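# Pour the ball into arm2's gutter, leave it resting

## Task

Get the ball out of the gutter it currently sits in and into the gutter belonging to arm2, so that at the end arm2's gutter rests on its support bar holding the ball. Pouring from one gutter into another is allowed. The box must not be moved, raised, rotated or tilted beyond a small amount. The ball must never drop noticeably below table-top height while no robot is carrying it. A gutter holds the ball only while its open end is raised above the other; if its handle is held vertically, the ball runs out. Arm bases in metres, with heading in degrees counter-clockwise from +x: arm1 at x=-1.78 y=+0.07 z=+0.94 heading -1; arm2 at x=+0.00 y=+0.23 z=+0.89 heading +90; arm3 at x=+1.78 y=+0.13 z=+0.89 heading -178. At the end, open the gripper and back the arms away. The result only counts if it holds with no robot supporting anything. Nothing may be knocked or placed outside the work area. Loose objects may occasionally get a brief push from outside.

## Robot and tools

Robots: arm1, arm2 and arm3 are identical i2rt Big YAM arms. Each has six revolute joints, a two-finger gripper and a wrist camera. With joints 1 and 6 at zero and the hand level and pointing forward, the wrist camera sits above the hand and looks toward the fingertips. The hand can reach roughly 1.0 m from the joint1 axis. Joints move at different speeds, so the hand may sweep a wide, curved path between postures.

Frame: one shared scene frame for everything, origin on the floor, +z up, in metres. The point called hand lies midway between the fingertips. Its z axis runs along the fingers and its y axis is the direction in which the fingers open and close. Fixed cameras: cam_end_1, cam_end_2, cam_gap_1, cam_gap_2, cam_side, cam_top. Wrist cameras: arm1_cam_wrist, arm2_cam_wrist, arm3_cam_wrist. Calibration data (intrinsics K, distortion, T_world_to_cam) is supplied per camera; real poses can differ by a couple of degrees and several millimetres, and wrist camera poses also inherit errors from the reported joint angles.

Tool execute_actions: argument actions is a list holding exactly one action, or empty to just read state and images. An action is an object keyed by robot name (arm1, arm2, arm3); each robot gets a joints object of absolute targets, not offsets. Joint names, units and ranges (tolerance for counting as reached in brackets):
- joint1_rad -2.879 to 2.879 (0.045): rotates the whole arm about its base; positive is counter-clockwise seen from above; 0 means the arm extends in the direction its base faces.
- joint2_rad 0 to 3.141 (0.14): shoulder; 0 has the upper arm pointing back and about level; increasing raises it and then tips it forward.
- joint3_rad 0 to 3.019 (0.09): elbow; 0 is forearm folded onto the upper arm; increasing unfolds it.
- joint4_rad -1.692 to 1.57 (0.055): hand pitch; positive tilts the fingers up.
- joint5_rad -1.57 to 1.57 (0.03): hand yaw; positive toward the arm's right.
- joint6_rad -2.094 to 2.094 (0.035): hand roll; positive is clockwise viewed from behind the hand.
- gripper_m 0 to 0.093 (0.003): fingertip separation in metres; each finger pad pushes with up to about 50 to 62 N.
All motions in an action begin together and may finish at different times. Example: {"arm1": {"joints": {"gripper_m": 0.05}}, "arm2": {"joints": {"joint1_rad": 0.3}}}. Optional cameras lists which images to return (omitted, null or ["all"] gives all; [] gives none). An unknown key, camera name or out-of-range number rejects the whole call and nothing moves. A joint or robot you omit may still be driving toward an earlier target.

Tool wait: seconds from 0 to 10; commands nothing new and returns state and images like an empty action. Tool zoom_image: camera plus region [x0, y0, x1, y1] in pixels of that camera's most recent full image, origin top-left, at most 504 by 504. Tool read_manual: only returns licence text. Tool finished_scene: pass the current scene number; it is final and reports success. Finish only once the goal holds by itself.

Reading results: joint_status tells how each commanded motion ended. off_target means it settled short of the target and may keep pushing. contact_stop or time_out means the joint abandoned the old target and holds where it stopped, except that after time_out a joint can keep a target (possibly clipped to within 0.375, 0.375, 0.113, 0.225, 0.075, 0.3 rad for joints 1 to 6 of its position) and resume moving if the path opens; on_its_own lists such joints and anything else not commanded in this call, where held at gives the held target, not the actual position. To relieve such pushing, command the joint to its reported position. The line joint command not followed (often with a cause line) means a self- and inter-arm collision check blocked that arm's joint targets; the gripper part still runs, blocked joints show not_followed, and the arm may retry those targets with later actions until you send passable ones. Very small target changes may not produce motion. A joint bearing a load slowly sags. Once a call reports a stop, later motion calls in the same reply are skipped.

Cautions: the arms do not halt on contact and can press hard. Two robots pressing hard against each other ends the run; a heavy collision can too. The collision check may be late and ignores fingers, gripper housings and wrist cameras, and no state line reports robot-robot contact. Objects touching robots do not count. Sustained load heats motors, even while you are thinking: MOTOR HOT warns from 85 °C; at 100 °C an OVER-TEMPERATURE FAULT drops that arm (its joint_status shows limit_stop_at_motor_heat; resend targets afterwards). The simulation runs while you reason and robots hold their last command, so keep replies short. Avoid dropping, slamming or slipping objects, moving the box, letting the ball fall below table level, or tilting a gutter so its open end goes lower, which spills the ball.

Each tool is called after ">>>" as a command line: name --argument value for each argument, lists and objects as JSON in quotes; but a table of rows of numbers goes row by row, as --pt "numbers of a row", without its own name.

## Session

>>> execute_actions --actions '[]'

Scene clock: 0.00 s.
Motor temperatures (°C, as the motors report them): arm1=[23 25 30 24 23 23] | arm2=[24 29 31 25 24 25] | arm3=[25 22 31 23 25 23]
arm1.joint_positions: joint1_rad=+0.616 joint2_rad=+0.485 joint3_rad=+1.596 joint4_rad=-1.550 joint5_rad=-0.079 joint6_rad=+0.277 gripper_m=+0.094
arm1.joint_status: not commanded
arm1.hand: x=-1.7004 y=+0.1430 z=+1.5437 quat_wxyz=(-0.472, +0.160, -0.827, -0.259) (m; scene frame)
arm2.joint_positions: joint1_rad=-0.783 joint2_rad=+0.406 joint3_rad=+1.481 joint4_rad=-1.482 joint5_rad=+0.280 joint6_rad=+0.404 gripper_m=+0.094
arm2.joint_status: not commanded
arm2.hand: x=+0.1073 y=+0.2642 z=+1.4750 quat_wxyz=(-0.515, +0.078, -0.826, -0.213) (m; scene frame)
arm3.joint_positions: joint1_rad=+0.228 joint2_rad=+0.530 joint3_rad=+1.352 joint4_rad=-1.269 joint5_rad=-0.047 joint6_rad=-0.406 gripper_m=+0.094
arm3.joint_status: not commanded
arm3.hand: x=+1.5732 y=+0.0658 z=+1.4430 quat_wxyz=(+0.019, -0.798, -0.286, +0.530) (m; scene frame)
pictures: arm1_cam_wrist, arm2_cam_wrist, arm3_cam_wrist, cam_end_1, cam_end_2, cam_gap_1, cam_gap_2, cam_side, cam_top
camera_calibration (this result's frames):
arm1_cam_wrist: T_world_to_cam=[[0.506767, -0.815072, -0.280794, 1.41293], [-0.817813, -0.351493, -0.45567, -0.636475], [0.272706, 0.460555, -0.844701, 1.82675], [0, 0, 0, 1]] pos_world=[-1.73471, 0.0866044, 1.64978]
arm2_cam_wrist: T_world_to_cam=[[0.331295, -0.903071, -0.273323, 0.607853], [-0.852715, -0.162571, -0.496435, 0.871159], [0.403882, 0.397533, -0.823921, 1.18869], [0, 0, 0, 1]] pos_world=[0.0613811, 0.218016, 1.578]
arm3_cam_wrist: T_world_to_cam=[[-0.432105, 0.835691, 0.338977, 0.13426], [0.723236, 0.545661, -0.423301, -0.556134], [-0.538715, 0.0622504, -0.840185, 2.1801], [0, 0, 0, 1]] pos_world=[1.63468, 0.0555486, 1.55076]
Images, in order (width x height): arm1_cam_wrist 504x504, arm2_cam_wrist 504x504, arm3_cam_wrist 504x504, cam_end_1 896x504, cam_end_2 896x504, cam_gap_1 896x504, cam_gap_2 896x504, cam_side 896x504, cam_top 896x504.

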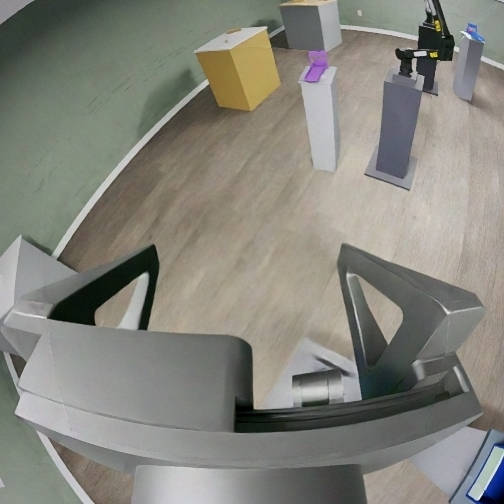

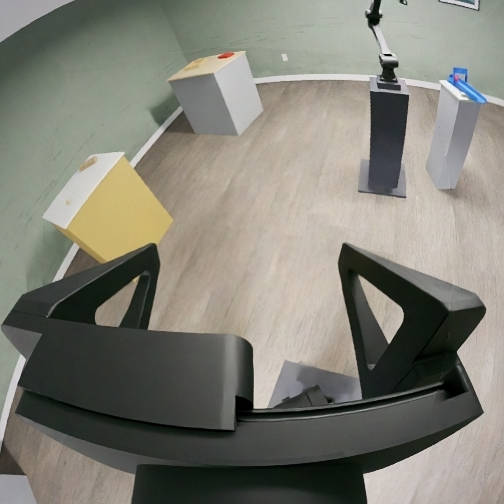

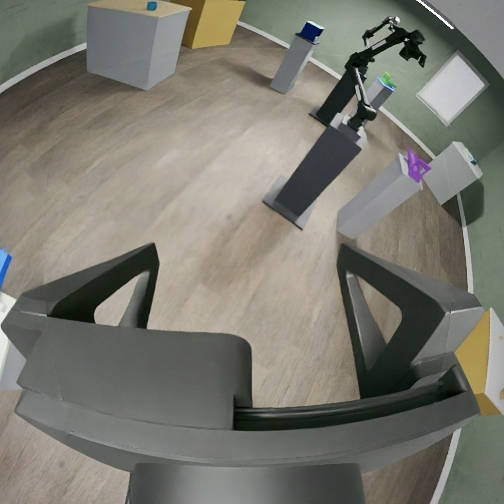

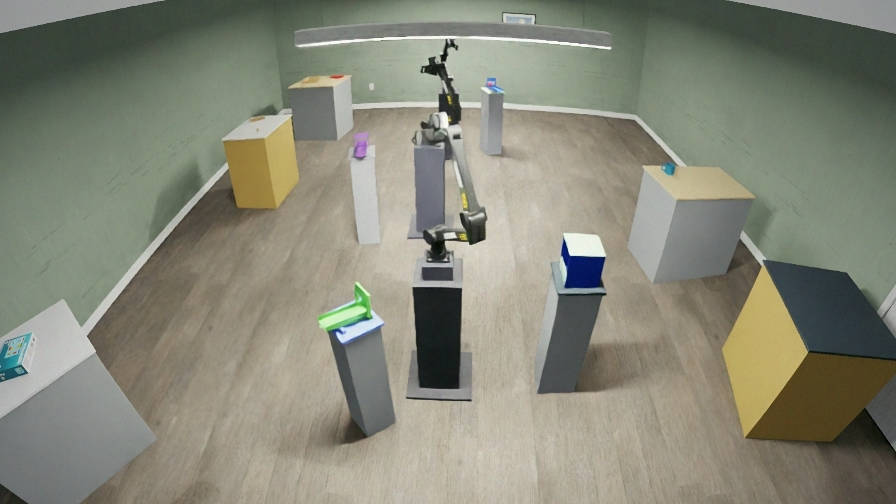

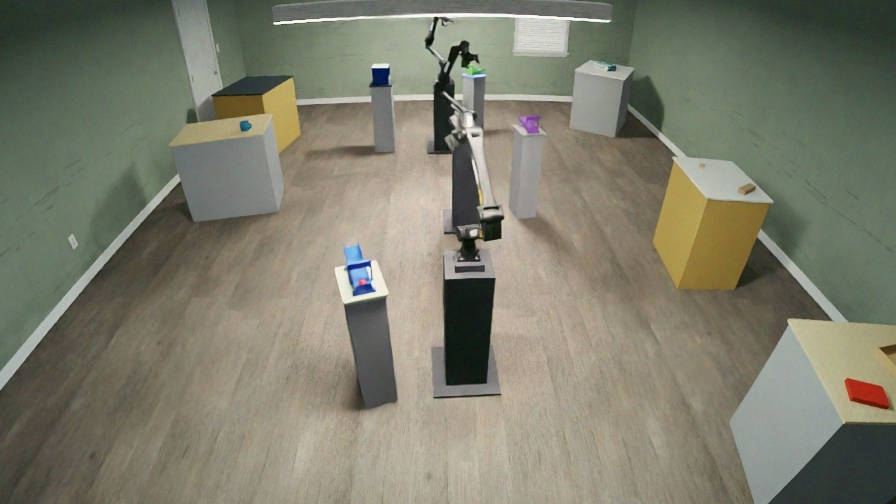

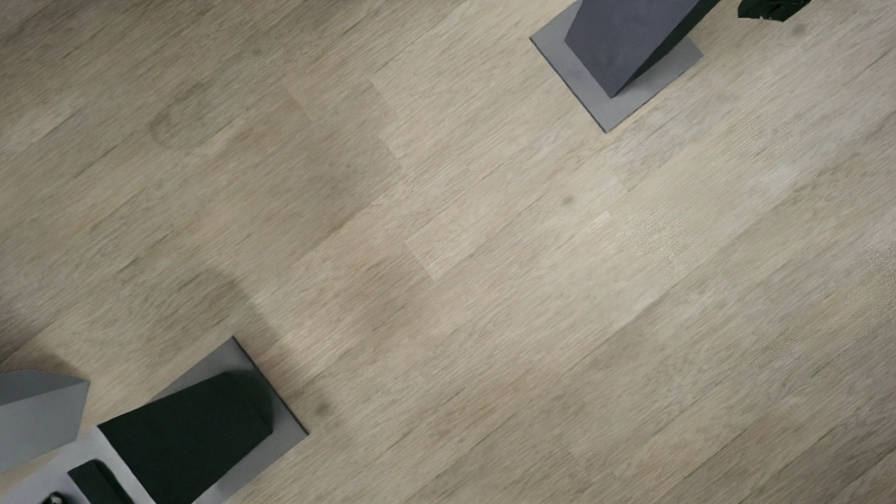

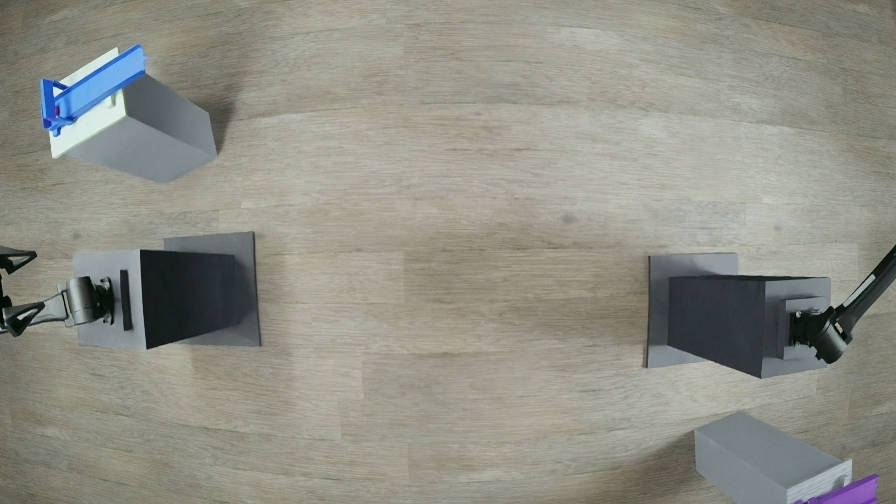

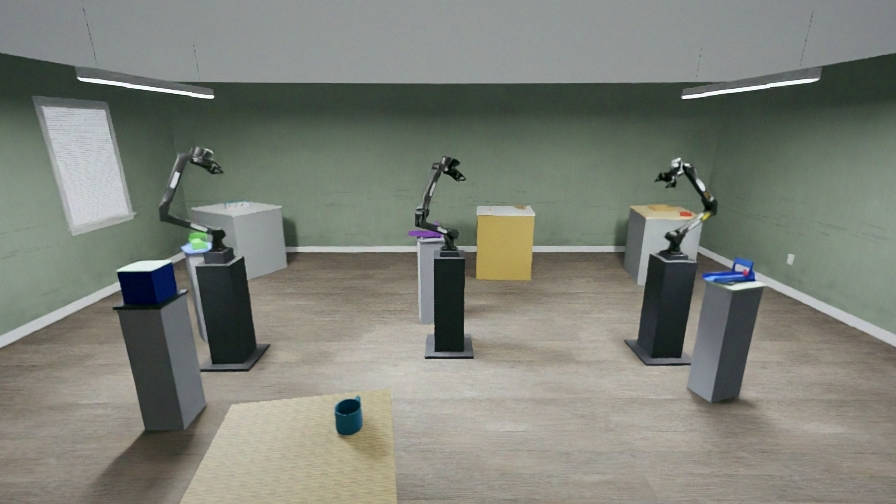

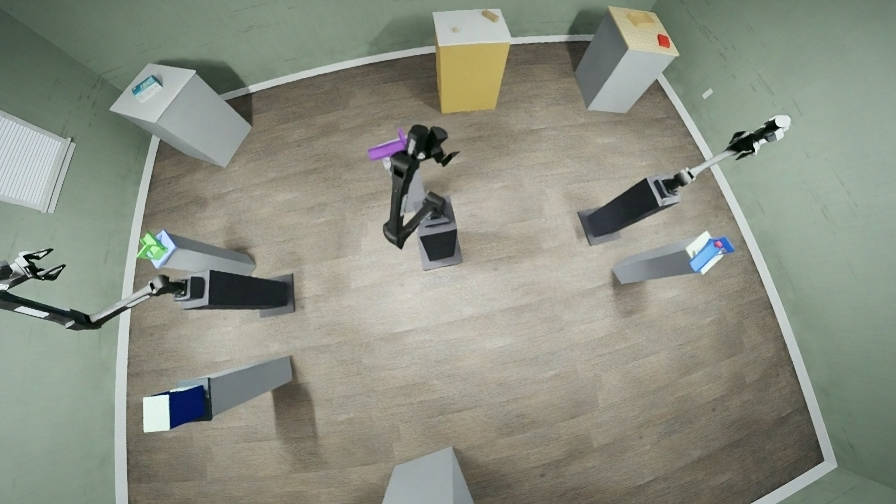

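>>> execute_actions --actions '[{"arm3":{"joints":{"joint1_rad":1.62,"joint2_rad":1.645,"joint3_rad":1.652,"joint4_rad":-1.577,"joint5_rad":0,"joint6_rad":0}},"arm2":{"joints":{"joint1_rad":0.25,"joint2_rad":1.645,"joint3_rad":1.652,"joint4_rad":-1.577,"joint5_rad":0,"joint6_rad":0}}}]' --cameras '["arm3_cam_wrist","arm2_cam_wrist","cam_side"]'

Scene clock: 8.00 s.
Motor temperatures (°C, as the motors report them): arm1=[23 25 30 24 23 23] | arm2=[24 29 33 25 24 25] | arm3=[25 22 32 23 25 23]
arm1.joint_positions: joint1_rad=+0.616 joint2_rad=+0.485 joint3_rad=+1.596 joint4_rad=-1.550 joint5_rad=-0.079 joint6_rad=+0.277 gripper_m=+0.094
arm1.joint_status: not commanded
arm1.hand: x=-1.7004 y=+0.1430 z=+1.5437 quat_wxyz=(-0.472, +0.160, -0.827, -0.259) (m; scene frame)
arm2.joint_positions: joint1_rad=+0.255 joint2_rad=+1.656 joint3_rad=+1.632 joint4_rad=-1.564 joint5_rad=+0.000 joint6_rad=+0.011 gripper_m=+0.094
arm2.joint_status: all done
arm2.hand: x=-0.1243 y=+0.7132 z=+1.1448 quat_wxyz=(+0.001, +0.787, -0.616, +0.002) (m; scene frame)
arm3.joint_positions: joint1_rad=+1.625 joint2_rad=+1.640 joint3_rad=+1.630 joint4_rad=-1.562 joint5_rad=-0.001 joint6_rad=-0.011 gripper_m=+0.094
arm3.joint_status: all done
arm3.hand: x=+1.8180 y=-0.3696 z=+1.1448 quat_wxyz=(-0.003, -0.674, -0.739, -0.003) (m; scene frame)
pictures: arm2_cam_wrist, arm3_cam_wrist, cam_side
camera_calibration (this result's frames):
arm2_cam_wrist: T_world_to_cam=[[0.972753, 0.231089, 0.018674, -0.0635289], [0.176906, -0.791905, 0.584458, -0.0778687], [0.14985, -0.56523, -0.811209, 1.47211], [0, 0, 0, 1]] pos_world=[-0.145021, 0.785094, 1.24088]
arm3_cam_wrist: T_world_to_cam=[[-0.995464, -0.0951092, -0.00257555, 1.77617], [-0.0787687, 0.808647, 0.582997, -0.218615], [-0.0533656, 0.580555, -0.81247, 1.36599], [0, 0, 0, 1]] pos_world=[1.82379, -0.447322, 1.24186]
Images, in order (width x height): arm2_cam_wrist 504x504, arm3_cam_wrist 504x504, cam_side 896x504.

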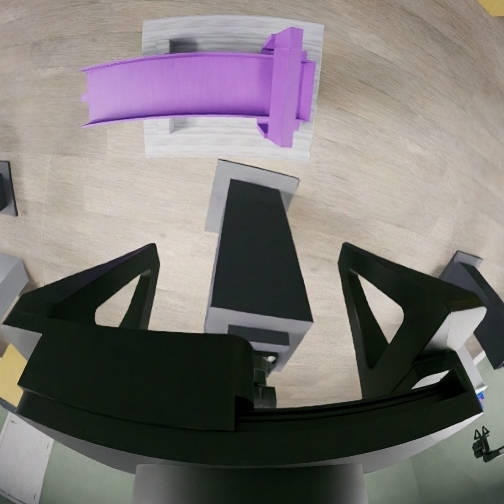

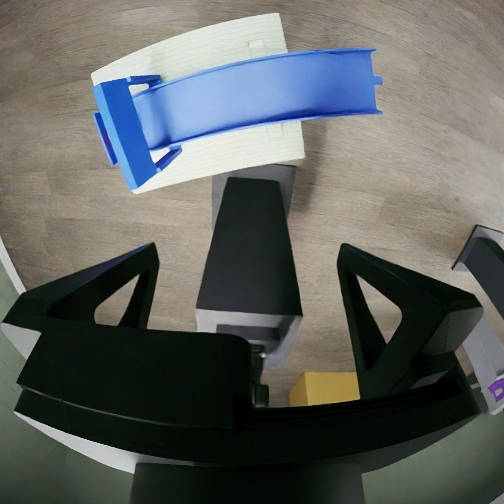

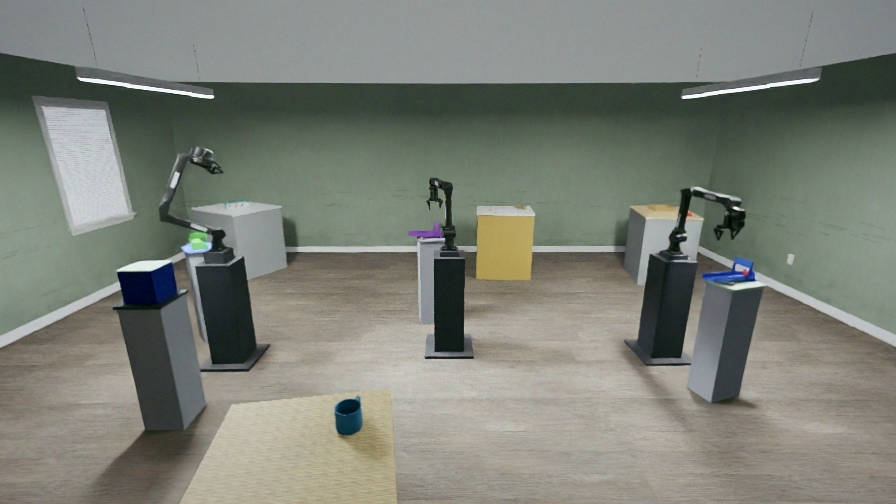

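>>> zoom_image --camera "arm2_cam_wrist" --region '[200, 0, 360, 170]'

>>> zoom_image --camera "arm3_cam_wrist" --region '[60, 40, 220, 210]'

Region (200, 0, 360, 170) of arm2_cam_wrist's 504x504 image, scaled by 2.965, with more detail than that image has; it fills the left 474 columns of this view, and the rest is white.

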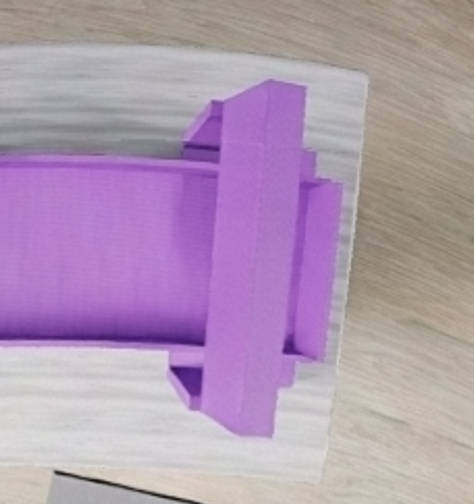

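Region (60, 40, 220, 210) of arm3_cam_wrist's 504x504 image, scaled by 2.965, with more detail than that image has; it fills the left 474 columns of this view, and the rest is white.

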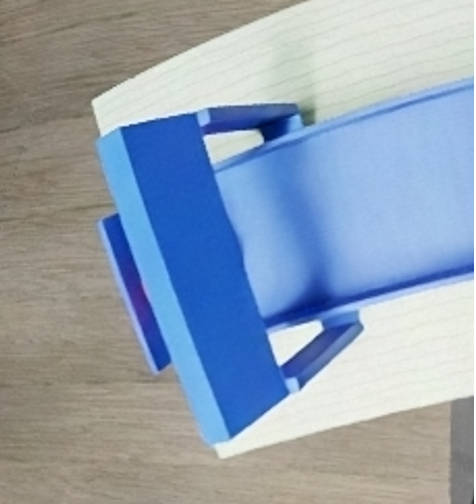

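>>> execute_actions --actions '[{"arm3":{"joints":{"joint1_rad":1.892,"joint2_rad":1.813,"joint3_rad":1.70,"joint4_rad":-1.449,"joint5_rad":0.21,"joint6_rad":0.037}},"arm2":{"joints":{"joint1_rad":0.127,"joint2_rad":1.87,"joint3_rad":1.77,"joint4_rad":-1.452,"joint5_rad":-0.21,"joint6_rad":-0.05}}}]' --cameras '["arm3_cam_wrist","arm2_cam_wrist"]'

Scene clock: 33.90 s.
Motor temperatures (°C, as the motors report them): arm1=[23 25 31 25 23 23] | arm2=[24 31 38 25 24 25] | arm3=[25 24 36 23 25 23]
arm1.joint_positions: joint1_rad=+0.616 joint2_rad=+0.485 joint3_rad=+1.596 joint4_rad=-1.550 joint5_rad=-0.079 joint6_rad=+0.277 gripper_m=+0.094
arm1.joint_status: not commanded
arm1.hand: x=-1.7004 y=+0.1430 z=+1.5437 quat_wxyz=(-0.472, +0.160, -0.827, -0.259) (m; scene frame)
arm2.joint_positions: joint1_rad=+0.122 joint2_rad=+1.891 joint3_rad=+1.731 joint4_rad=-1.463 joint5_rad=-0.208 joint6_rad=-0.038 gripper_m=+0.094
arm2.joint_status: all done
arm2.hand: x=-0.1029 y=+0.7924 z=+1.0644 quat_wxyz=(+0.090, +0.755, -0.647, -0.056) (m; scene frame)
arm3.joint_positions: joint1_rad=+1.889 joint2_rad=+1.818 joint3_rad=+1.672 joint4_rad=-1.462 joint5_rad=+0.209 joint6_rad=+0.026 gripper_m=+0.094
arm3.joint_status: all done
arm3.hand: x=+1.9308 y=-0.4029 z=+1.0755 quat_wxyz=(+0.070, -0.581, -0.807, +0.074) (m; scene frame)
pictures: arm2_cam_wrist, arm3_cam_wrist
camera_calibration (this result's frames):
arm2_cam_wrist: T_world_to_cam=[[0.971693, 0.139416, -0.190726, 0.194254], [0.227572, -0.769139, 0.59719, 0.00166722], [-0.0634372, -0.623689, -0.779094, 1.43865], [0, 0, 0, 1]] pos_world=[-0.0978709, 0.871471, 1.1569]
arm3_cam_wrist: T_world_to_cam=[[-0.925749, -0.316466, 0.206975, 1.43595], [-0.138417, 0.792962, 0.59334, -0.0446901], [-0.351896, 0.520634, -0.777888, 1.85017], [0, 0, 0, 1]] pos_world=[1.97421, -0.473396, 1.16854]
Images, in order (width x height): arm2_cam_wrist 504x504, arm3_cam_wrist 504x504.

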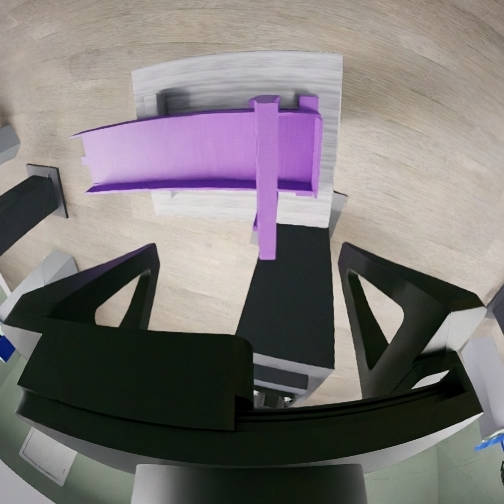

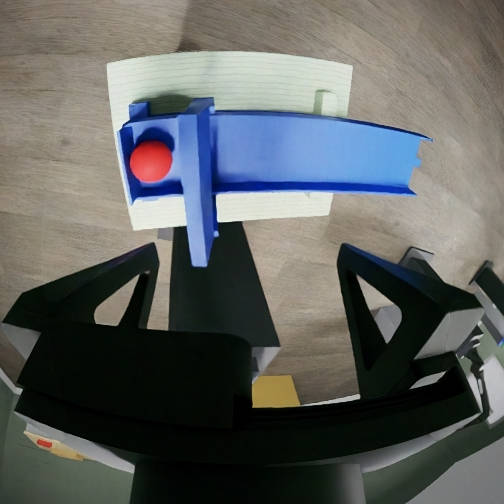

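>>> execute_actions --actions '[{"arm3":{"joints":{"joint1_rad":1.918,"joint2_rad":1.868,"joint3_rad":1.52,"joint4_rad":-1.212}},"arm2":{"joints":{"joint1_rad":0.138,"joint2_rad":1.92,"joint3_rad":1.605,"joint4_rad":-1.222}}}]' --cameras '["arm3_cam_wrist","arm2_cam_wrist"]'

Scene clock: 54.47 s.
Motor temperatures (°C, as the motors report them): arm1=[23 25 31 25 23 23] | arm2=[24 33 40 25 24 25] | arm3=[25 25 36 23 25 23]
arm1.joint_positions: joint1_rad=+0.616 joint2_rad=+0.485 joint3_rad=+1.596 joint4_rad=-1.550 joint5_rad=-0.079 joint6_rad=+0.277 gripper_m=+0.094
arm1.joint_status: not commanded
arm1.hand: x=-1.7004 y=+0.1430 z=+1.5437 quat_wxyz=(-0.472, +0.160, -0.827, -0.259) (m; scene frame)
arm2.joint_positions: joint1_rad=+0.131 joint2_rad=+1.933 joint3_rad=+1.598 joint4_rad=-1.238 joint5_rad=-0.208 joint6_rad=-0.039 gripper_m=+0.094
arm2.joint_status: all done
arm2.hand: x=-0.1093 y=+0.8020 z=+0.9914 quat_wxyz=(+0.073, +0.760, -0.641, -0.074) (m; scene frame)
arm3.joint_positions: joint1_rad=+1.917 joint2_rad=+1.875 joint3_rad=+1.512 joint4_rad=-1.229 joint5_rad=+0.209 joint6_rad=+0.026 gripper_m=+0.094
arm3.joint_status: all done
arm3.hand: x=+1.9468 y=-0.4011 z=+0.9858 quat_wxyz=(+0.063, -0.571, -0.815, +0.079) (m; scene frame)
pictures: arm2_cam_wrist, arm3_cam_wrist
camera_calibration (this result's frames):
arm2_cam_wrist: T_world_to_cam=[[0.969098, 0.157717, -0.18967, 0.169179], [0.238472, -0.795655, 0.556834, 0.116576], [-0.0630898, -0.584857, -0.808679, 1.38563], [0, 0, 0, 1]] pos_world=[-0.104332, 0.87647, 1.08771]
arm3_cam_wrist: T_world_to_cam=[[-0.918154, -0.337977, 0.206798, 1.44661], [-0.162722, 0.797514, 0.580941, 0.0707001], [-0.361269, 0.499743, -0.787237, 1.80415], [0, 0, 0, 1]] pos_world=[1.9915, -0.469072, 1.08006]
Images, in order (width x height): arm2_cam_wrist 504x504, arm3_cam_wrist 504x504.

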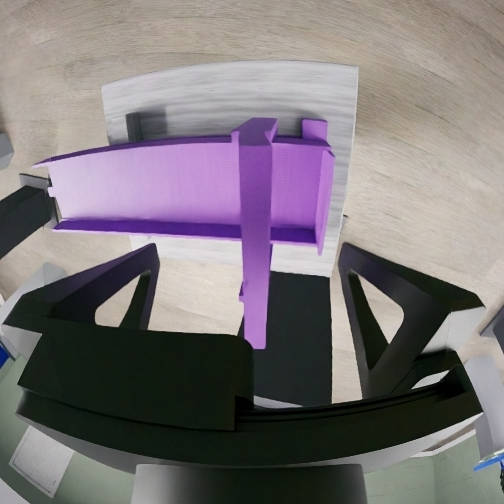

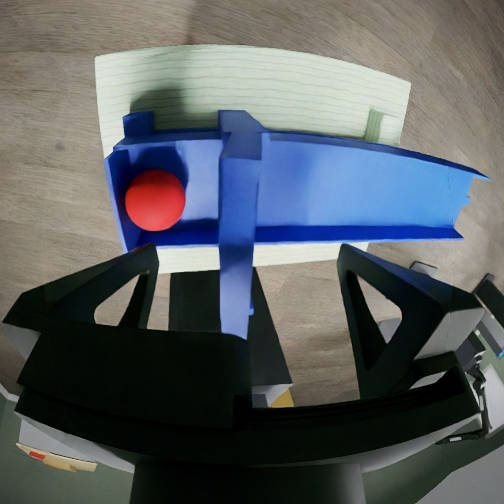

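>>> execute_actions --actions '[{"arm3":{"joints":{"gripper_m":0}},"arm2":{"joints":{"joint3_rad":1.555,"joint4_rad":-1.18}}}]' --cameras '[]'

Scene clock: 61.23 s.
Motor temperatures (°C, as the motors report them): arm1=[23 25 31 25 23 23] | arm2=[24 34 39 25 24 25] | arm3=[25 25 36 23 25 23]
arm1.joint_positions: joint1_rad=+0.616 joint2_rad=+0.485 joint3_rad=+1.596 joint4_rad=-1.550 joint5_rad=-0.079 joint6_rad=+0.277 gripper_m=+0.094
arm1.joint_status: not commanded
arm1.hand: x=-1.7004 y=+0.1430 z=+1.5437 quat_wxyz=(-0.472, +0.160, -0.827, -0.259) (m; scene frame)
arm2.joint_positions: joint1_rad=+0.131 joint2_rad=+1.933 joint3_rad=+1.552 joint4_rad=-1.196 joint5_rad=-0.208 joint6_rad=-0.039 gripper_m=+0.094
arm2.joint_status: all done
arm2.hand: x=-0.1084 y=+0.7950 z=+0.9749 quat_wxyz=(+0.075, +0.760, -0.641, -0.072) (m; scene frame)
arm3.joint_positions: joint1_rad=+1.917 joint2_rad=+1.873 joint3_rad=+1.512 joint4_rad=-1.227 joint5_rad=+0.217 joint6_rad=+0.034 gripper_m=+0.012
arm3.joint_status: gripper_m off_target (ended at +0.012, target +0.000)
arm3.hand: x=+1.9460 y=-0.4021 z=+0.9873 quat_wxyz=(+0.063, -0.574, -0.812, +0.084) (m; scene frame)
pictures: none
No camera images: the call's "cameras" was empty. Leave "cameras" out to get every camera's image.

>>> execute_actions --actions '[{"arm3":{"joints":{"joint2_rad":1.75,"joint3_rad":1.72,"joint4_rad":-1.5,"joint5_rad":0.5}},"arm2":{"joints":{"gripper_m":0}}}]' --cameras '["arm3_cam_wrist","arm2_cam_wrist"]'

Scene clock: 69.37 s.
Motor temperatures (°C, as the motors report them): arm1=[23 25 31 25 23 23] | arm2=[24 34 38 25 24 25] | arm3=[25 25 36 23 25 23]
arm1.joint_positions: joint1_rad=+0.616 joint2_rad=+0.485 joint3_rad=+1.596 joint4_rad=-1.550 joint5_rad=-0.079 joint6_rad=+0.277 gripper_m=+0.094
arm1.joint_status: not commanded
arm1.hand: x=-1.7004 y=+0.1430 z=+1.5437 quat_wxyz=(-0.472, +0.160, -0.827, -0.259) (m; scene frame)
arm2.joint_positions: joint1_rad=+0.131 joint2_rad=+1.931 joint3_rad=+1.552 joint4_rad=-1.196 joint5_rad=-0.215 joint6_rad=-0.042 gripper_m=+0.011
arm2.joint_status: gripper_m off_target (ended at +0.011, target +0.000)
arm2.hand: x=-0.1095 y=+0.7949 z=+0.9758 quat_wxyz=(+0.077, +0.761, -0.640, -0.075) (m; scene frame)
arm3.joint_positions: joint1_rad=+1.918 joint2_rad=+1.757 joint3_rad=+1.683 joint4_rad=-1.486 joint5_rad=+0.493 joint6_rad=+0.034 gripper_m=+0.011
arm3.joint_status: all done
arm3.hand: x=+1.9000 y=-0.4083 z=+1.1285 quat_wxyz=(+0.126, -0.562, -0.791, +0.205) (m; scene frame)
pictures: arm2_cam_wrist, arm3_cam_wrist
camera_calibration (this result's frames):
arm2_cam_wrist: T_world_to_cam=[[0.967365, 0.160033, -0.196456, 0.172161], [0.244498, -0.793096, 0.55787, 0.117266], [-0.0665309, -0.587697, -0.806341, 1.36838], [0, 0, 0, 1]] pos_world=[-0.104174, 0.869647, 1.07179]
arm3_cam_wrist: T_world_to_cam=[[-0.833878, -0.285936, 0.47211, 0.933457], [-0.0219489, 0.871853, 0.489275, -0.147706], [-0.551512, 0.397633, -0.733295, 2.16207], [0, 0, 0, 1]] pos_world=[1.96756, -0.464025, 1.21701]
Images, in order (width x height): arm2_cam_wrist 504x504, arm3_cam_wrist 504x504.

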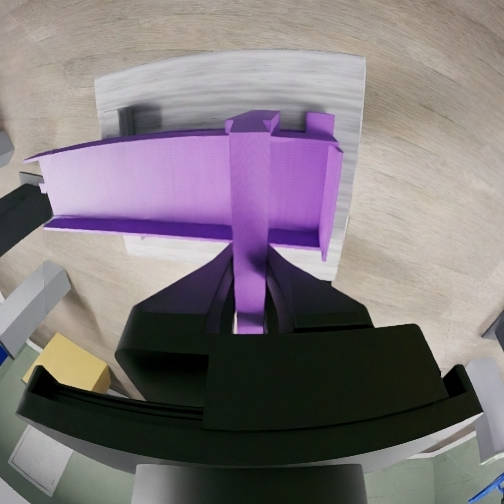

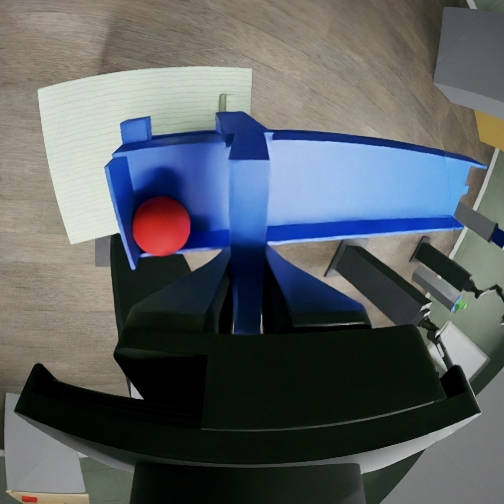

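>>> execute_actions --actions '[{"arm3":{"joints":{"joint1_rad":1.25,"joint4_rad":-1.235,"joint5_rad":0.43,"joint6_rad":-0.52}},"arm2":{"joints":{"joint2_rad":1.8,"joint3_rad":1.77,"joint4_rad":-1.45}}}]' --cameras '[]'

>>> execute_actions --actions '[{"arm3":{"joints":{"joint1_rad":0.6,"joint2_rad":1.84,"joint3_rad":1.87,"joint4_rad":-1.1,"joint5_rad":0.21,"joint6_rad":-1.13}},"arm2":{"joints":{"joint1_rad":-1.627,"joint2_rad":2.0,"joint3_rad":1.93,"joint4_rad":-1.1,"joint5_rad":0,"joint6_rad":1.58}}}]' --cameras '["arm3_cam_wrist"]'

>>> execute_actions --actions '[{"arm3":{"joints":{"joint1_rad":-0.091,"joint2_rad":1.925,"joint3_rad":2.08,"joint4_rad":-1.27,"joint5_rad":0,"joint6_rad":-1.58}}}]' --cameras '["arm3_cam_wrist","arm2_cam_wrist","cam_side","cam_gap_2"]'

>>> zoom_image --camera "cam_side" --region '[480, 170, 630, 270]'

Scene clock: 99.00 s.
Motor temperatures (°C, as the motors report them): arm1=[23 25 32 25 23 23] | arm2=[24 34 38 25 24 25] | arm3=[25 26 38 23 26 23]
arm1.joint_positions: joint1_rad=+0.616 joint2_rad=+0.485 joint3_rad=+1.596 joint4_rad=-1.550 joint5_rad=-0.079 joint6_rad=+0.277 gripper_m=+0.094
arm1.joint_status: not commanded
arm1.hand: x=-1.7004 y=+0.1430 z=+1.5437 quat_wxyz=(-0.472, +0.160, -0.827, -0.259) (m; scene frame)
arm2.joint_positions: joint1_rad=+0.131 joint2_rad=+1.806 joint3_rad=+1.726 joint4_rad=-1.438 joint5_rad=-0.208 joint6_rad=-0.042 gripper_m=+0.011
arm2.joint_status: all done
arm2.hand: x=-0.1079 y=+0.7905 z=+1.1088 quat_wxyz=(+0.055, +0.763, -0.638, -0.094) (m; scene frame)
arm3.joint_positions: joint1_rad=+1.255 joint2_rad=+1.760 joint3_rad=+1.683 joint4_rad=-1.249 joint5_rad=+0.424 joint6_rad=-0.509 gripper_m=+0.011
arm3.joint_status: all done
arm3.hand: x=+1.5400 y=-0.4252 z=+1.1254 quat_wxyz=(+0.145, -0.628, -0.742, +0.187) (m; scene frame)
pictures: none
No camera images: the call's "cameras" was empty. Leave "cameras" out to get every camera's image.

Scene clock: 101.20 s.
Motor temperatures (°C, as the motors report them): arm1=[23 25 32 25 23 23] | arm2=[24 35 39 25 24 25] | arm3=[25 26 39 23 26 23]
arm1.joint_positions: joint1_rad=+0.616 joint2_rad=+0.485 joint3_rad=+1.596 joint4_rad=-1.550 joint5_rad=-0.079 joint6_rad=+0.277 gripper_m=+0.094
arm1.joint_status: not commanded
arm1.hand: x=-1.7004 y=+0.1430 z=+1.5437 quat_wxyz=(-0.472, +0.160, -0.827, -0.259) (m; scene frame)
arm2.joint_positions: joint1_rad=-1.630 joint2_rad=+2.043 joint3_rad=+1.877 joint4_rad=-1.099 joint5_rad=+0.002 joint6_rad=+1.568 gripper_m=+0.011
arm2.joint_status: all done
arm2.hand: x=+0.7042 y=+0.1877 z=+1.0290 quat_wxyz=(-0.107, -0.720, -0.678, -0.107) (m; scene frame)
arm3.joint_positions: joint1_rad=+0.605 joint2_rad=+1.865 joint3_rad=+1.806 joint4_rad=-1.118 joint5_rad=+0.206 joint6_rad=-1.119 gripper_m=+0.011
arm3.joint_status: all done
arm3.hand: x=+1.2159 y=-0.2416 z=+1.1134 quat_wxyz=(+0.142, -0.641, -0.737, +0.163) (m; scene frame)
pictures: arm3_cam_wrist
camera_calibration (this result's frames):
arm3_cam_wrist: T_world_to_cam=[[-0.895269, -0.128063, 0.426724, 0.5811], [0.131783, 0.838821, 0.528216, -0.538911], [-0.42559, 0.529131, -0.734094, 1.58694], [0, 0, 0, 1]] pos_world=[1.26664, -0.31323, 1.20165]
Images, in order (width x height): arm3_cam_wrist 504x504.

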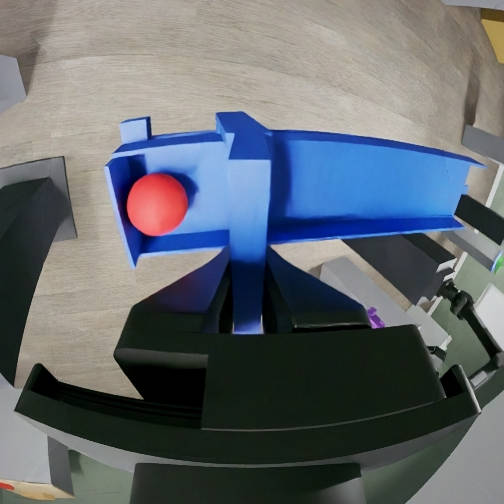

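Scene clock: 103.20 s.
Motor temperatures (°C, as the motors report them): arm1=[23 25 32 25 23 23] | arm2=[24 35 40 25 24 25] | arm3=[25 26 39 23 26 23]
arm1.joint_positions: joint1_rad=+0.616 joint2_rad=+0.485 joint3_rad=+1.596 joint4_rad=-1.550 joint5_rad=-0.079 joint6_rad=+0.277 gripper_m=+0.094
arm1.joint_status: not commanded
arm1.hand: x=-1.7004 y=+0.1430 z=+1.5437 quat_wxyz=(-0.472, +0.160, -0.827, -0.259) (m; scene frame)
arm2.joint_positions: joint1_rad=-1.630 joint2_rad=+2.043 joint3_rad=+1.877 joint4_rad=-1.099 joint5_rad=+0.002 joint6_rad=+1.569 gripper_m=+0.011
arm2.joint_status: not commanded
arm2.hand: x=+0.7042 y=+0.1877 z=+1.0290 quat_wxyz=(-0.107, -0.720, -0.677, -0.107) (m; scene frame)
arm3.joint_positions: joint1_rad=-0.088 joint2_rad=+1.947 joint3_rad=+2.023 joint4_rad=-1.261 joint5_rad=-0.001 joint6_rad=-1.570 gripper_m=+0.011
arm3.joint_status: all done
arm3.hand: x=+1.0817 y=+0.1687 z=+1.1437 quat_wxyz=(+0.136, -0.716, -0.673, +0.129) (m; scene frame)
pictures: arm2_cam_wrist, arm3_cam_wrist, cam_gap_2, cam_side
camera_calibration (this result's frames):
arm2_cam_wrist: T_world_to_cam=[[-0.956828, 0.069004, -0.282344, 0.953072], [-0.108618, 0.81614, 0.567555, -0.656329], [0.269595, 0.57372, -0.77341, 0.620032], [0, 0, 0, 1]] pos_world=[0.673479, 0.114166, 1.12114]
arm3_cam_wrist: T_world_to_cam=[[-0.925425, 0.0545152, 0.374989, 0.561607], [0.26579, 0.798719, 0.539819, -1.0329], [-0.270082, 0.59923, -0.753644, 1.17727], [0, 0, 0, 1]] pos_world=[1.11222, 0.0889231, 1.23422]
Images, in order (width x height): arm2_cam_wrist 504x504, arm3_cam_wrist 504x504, cam_gap_2 896x504, cam_side 896x504.

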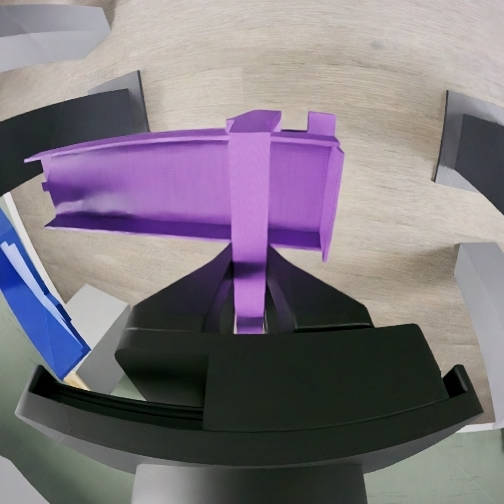

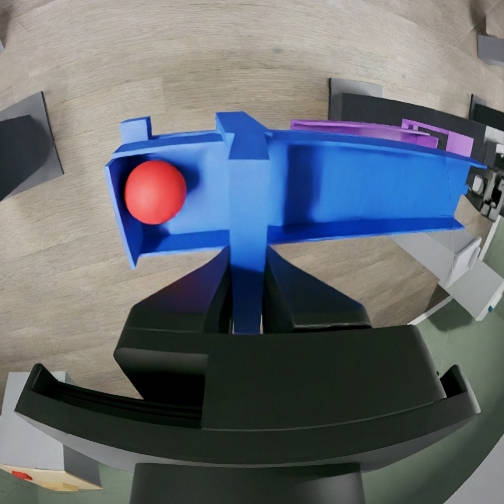

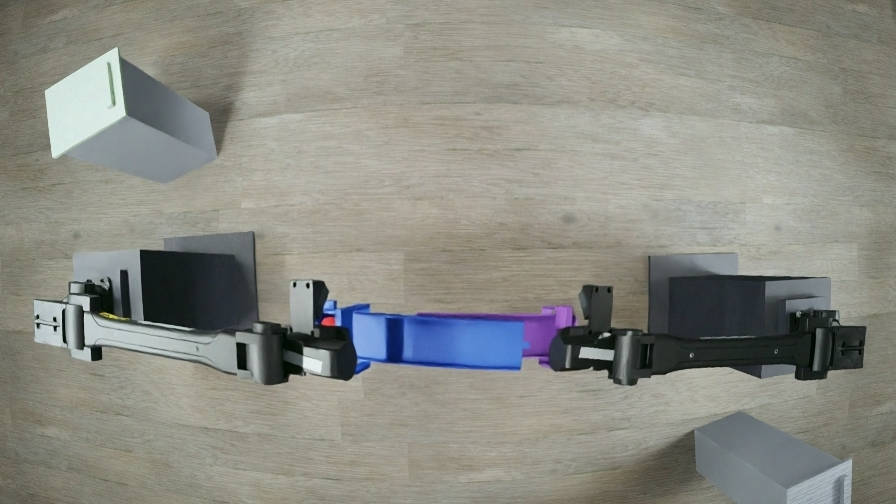

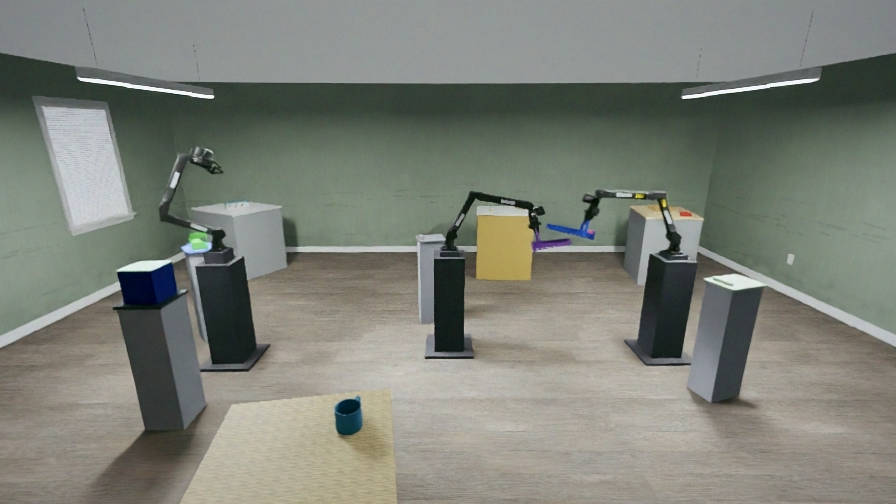

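Region (480, 170, 630, 270) of cam_side's 896x504 image, scaled by 3.360, with more detail than that image has.

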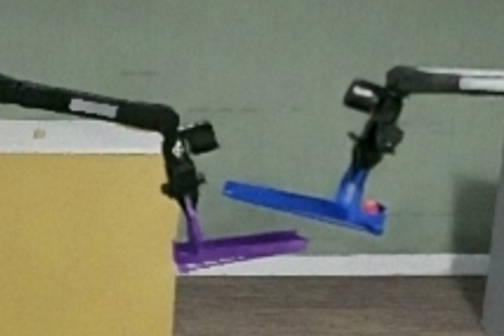

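>>> execute_actions --actions '[{"arm3":{"joints":{"joint2_rad":1.875,"joint4_rad":-1.45}}}]' --cameras '["cam_side","cam_gap_2"]'

>>> zoom_image --camera "cam_side" --region '[480, 170, 630, 270]'

>>> zoom_image --camera "cam_gap_2" --region '[300, 260, 620, 420]'

Scene clock: 114.23 s.
Motor temperatures (°C, as the motors report them): arm1=[23 25 32 25 23 23] | arm2=[24 36 42 25 24 25] | arm3=[25 27 41 23 25 23]
arm1.joint_positions: joint1_rad=+0.616 joint2_rad=+0.485 joint3_rad=+1.596 joint4_rad=-1.550 joint5_rad=-0.079 joint6_rad=+0.277 gripper_m=+0.094
arm1.joint_status: not commanded
arm1.hand: x=-1.7004 y=+0.1430 z=+1.5437 quat_wxyz=(-0.472, +0.160, -0.827, -0.259) (m; scene frame)
arm2.joint_positions: joint1_rad=-1.630 joint2_rad=+2.043 joint3_rad=+1.877 joint4_rad=-1.099 joint5_rad=+0.002 joint6_rad=+1.569 gripper_m=+0.011
arm2.joint_status: not commanded
arm2.hand: x=+0.7042 y=+0.1877 z=+1.0290 quat_wxyz=(-0.107, -0.720, -0.677, -0.107) (m; scene frame)
arm3.joint_positions: joint1_rad=-0.088 joint2_rad=+1.896 joint3_rad=+2.023 joint4_rad=-1.438 joint5_rad=-0.001 joint6_rad=-1.570 gripper_m=+0.011
arm3.joint_status: all done
arm3.hand: x=+1.1299 y=+0.1658 z=+1.1633 quat_wxyz=(+0.091, -0.723, -0.680, +0.086) (m; scene frame)
pictures: cam_gap_2, cam_side
Images, in order (width x height): cam_gap_2 896x504, cam_side 896x504.

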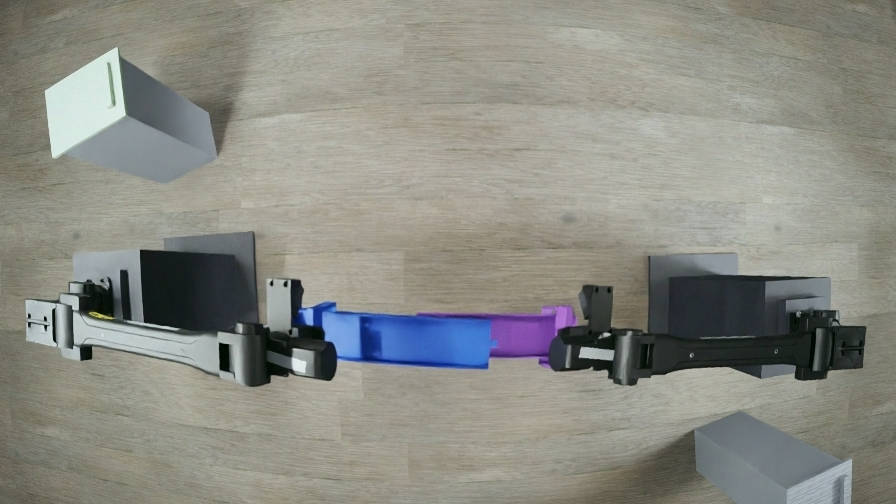

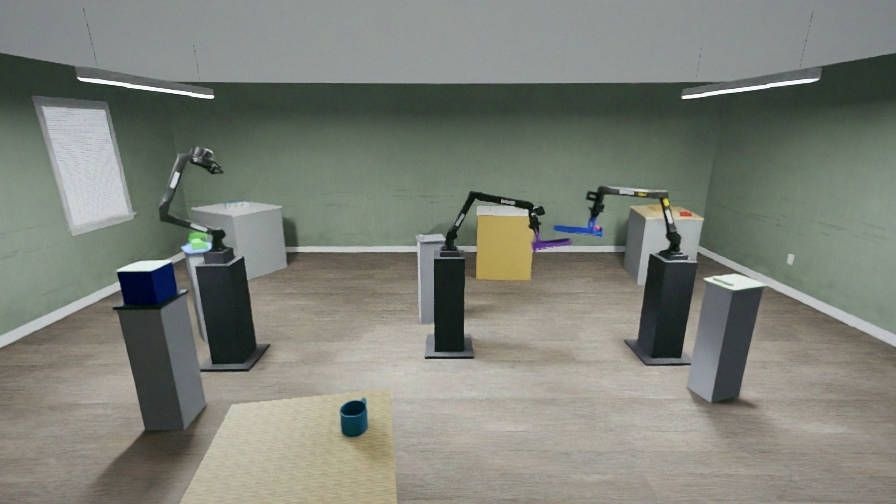

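Region (480, 170, 630, 270) of cam_side's 896x504 image, scaled by 3.360, with more detail than that image has.

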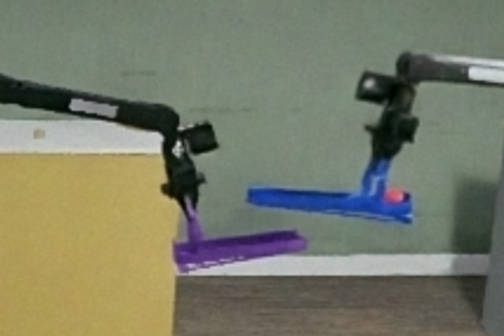

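Region (300, 260, 620, 420) of cam_gap_2's 896x504 image, scaled by 1.575, with more detail than that image has.

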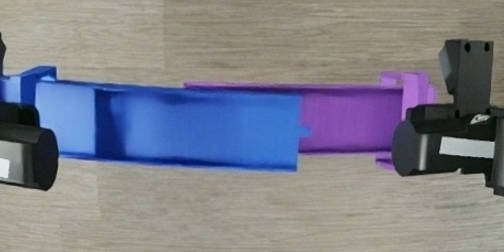

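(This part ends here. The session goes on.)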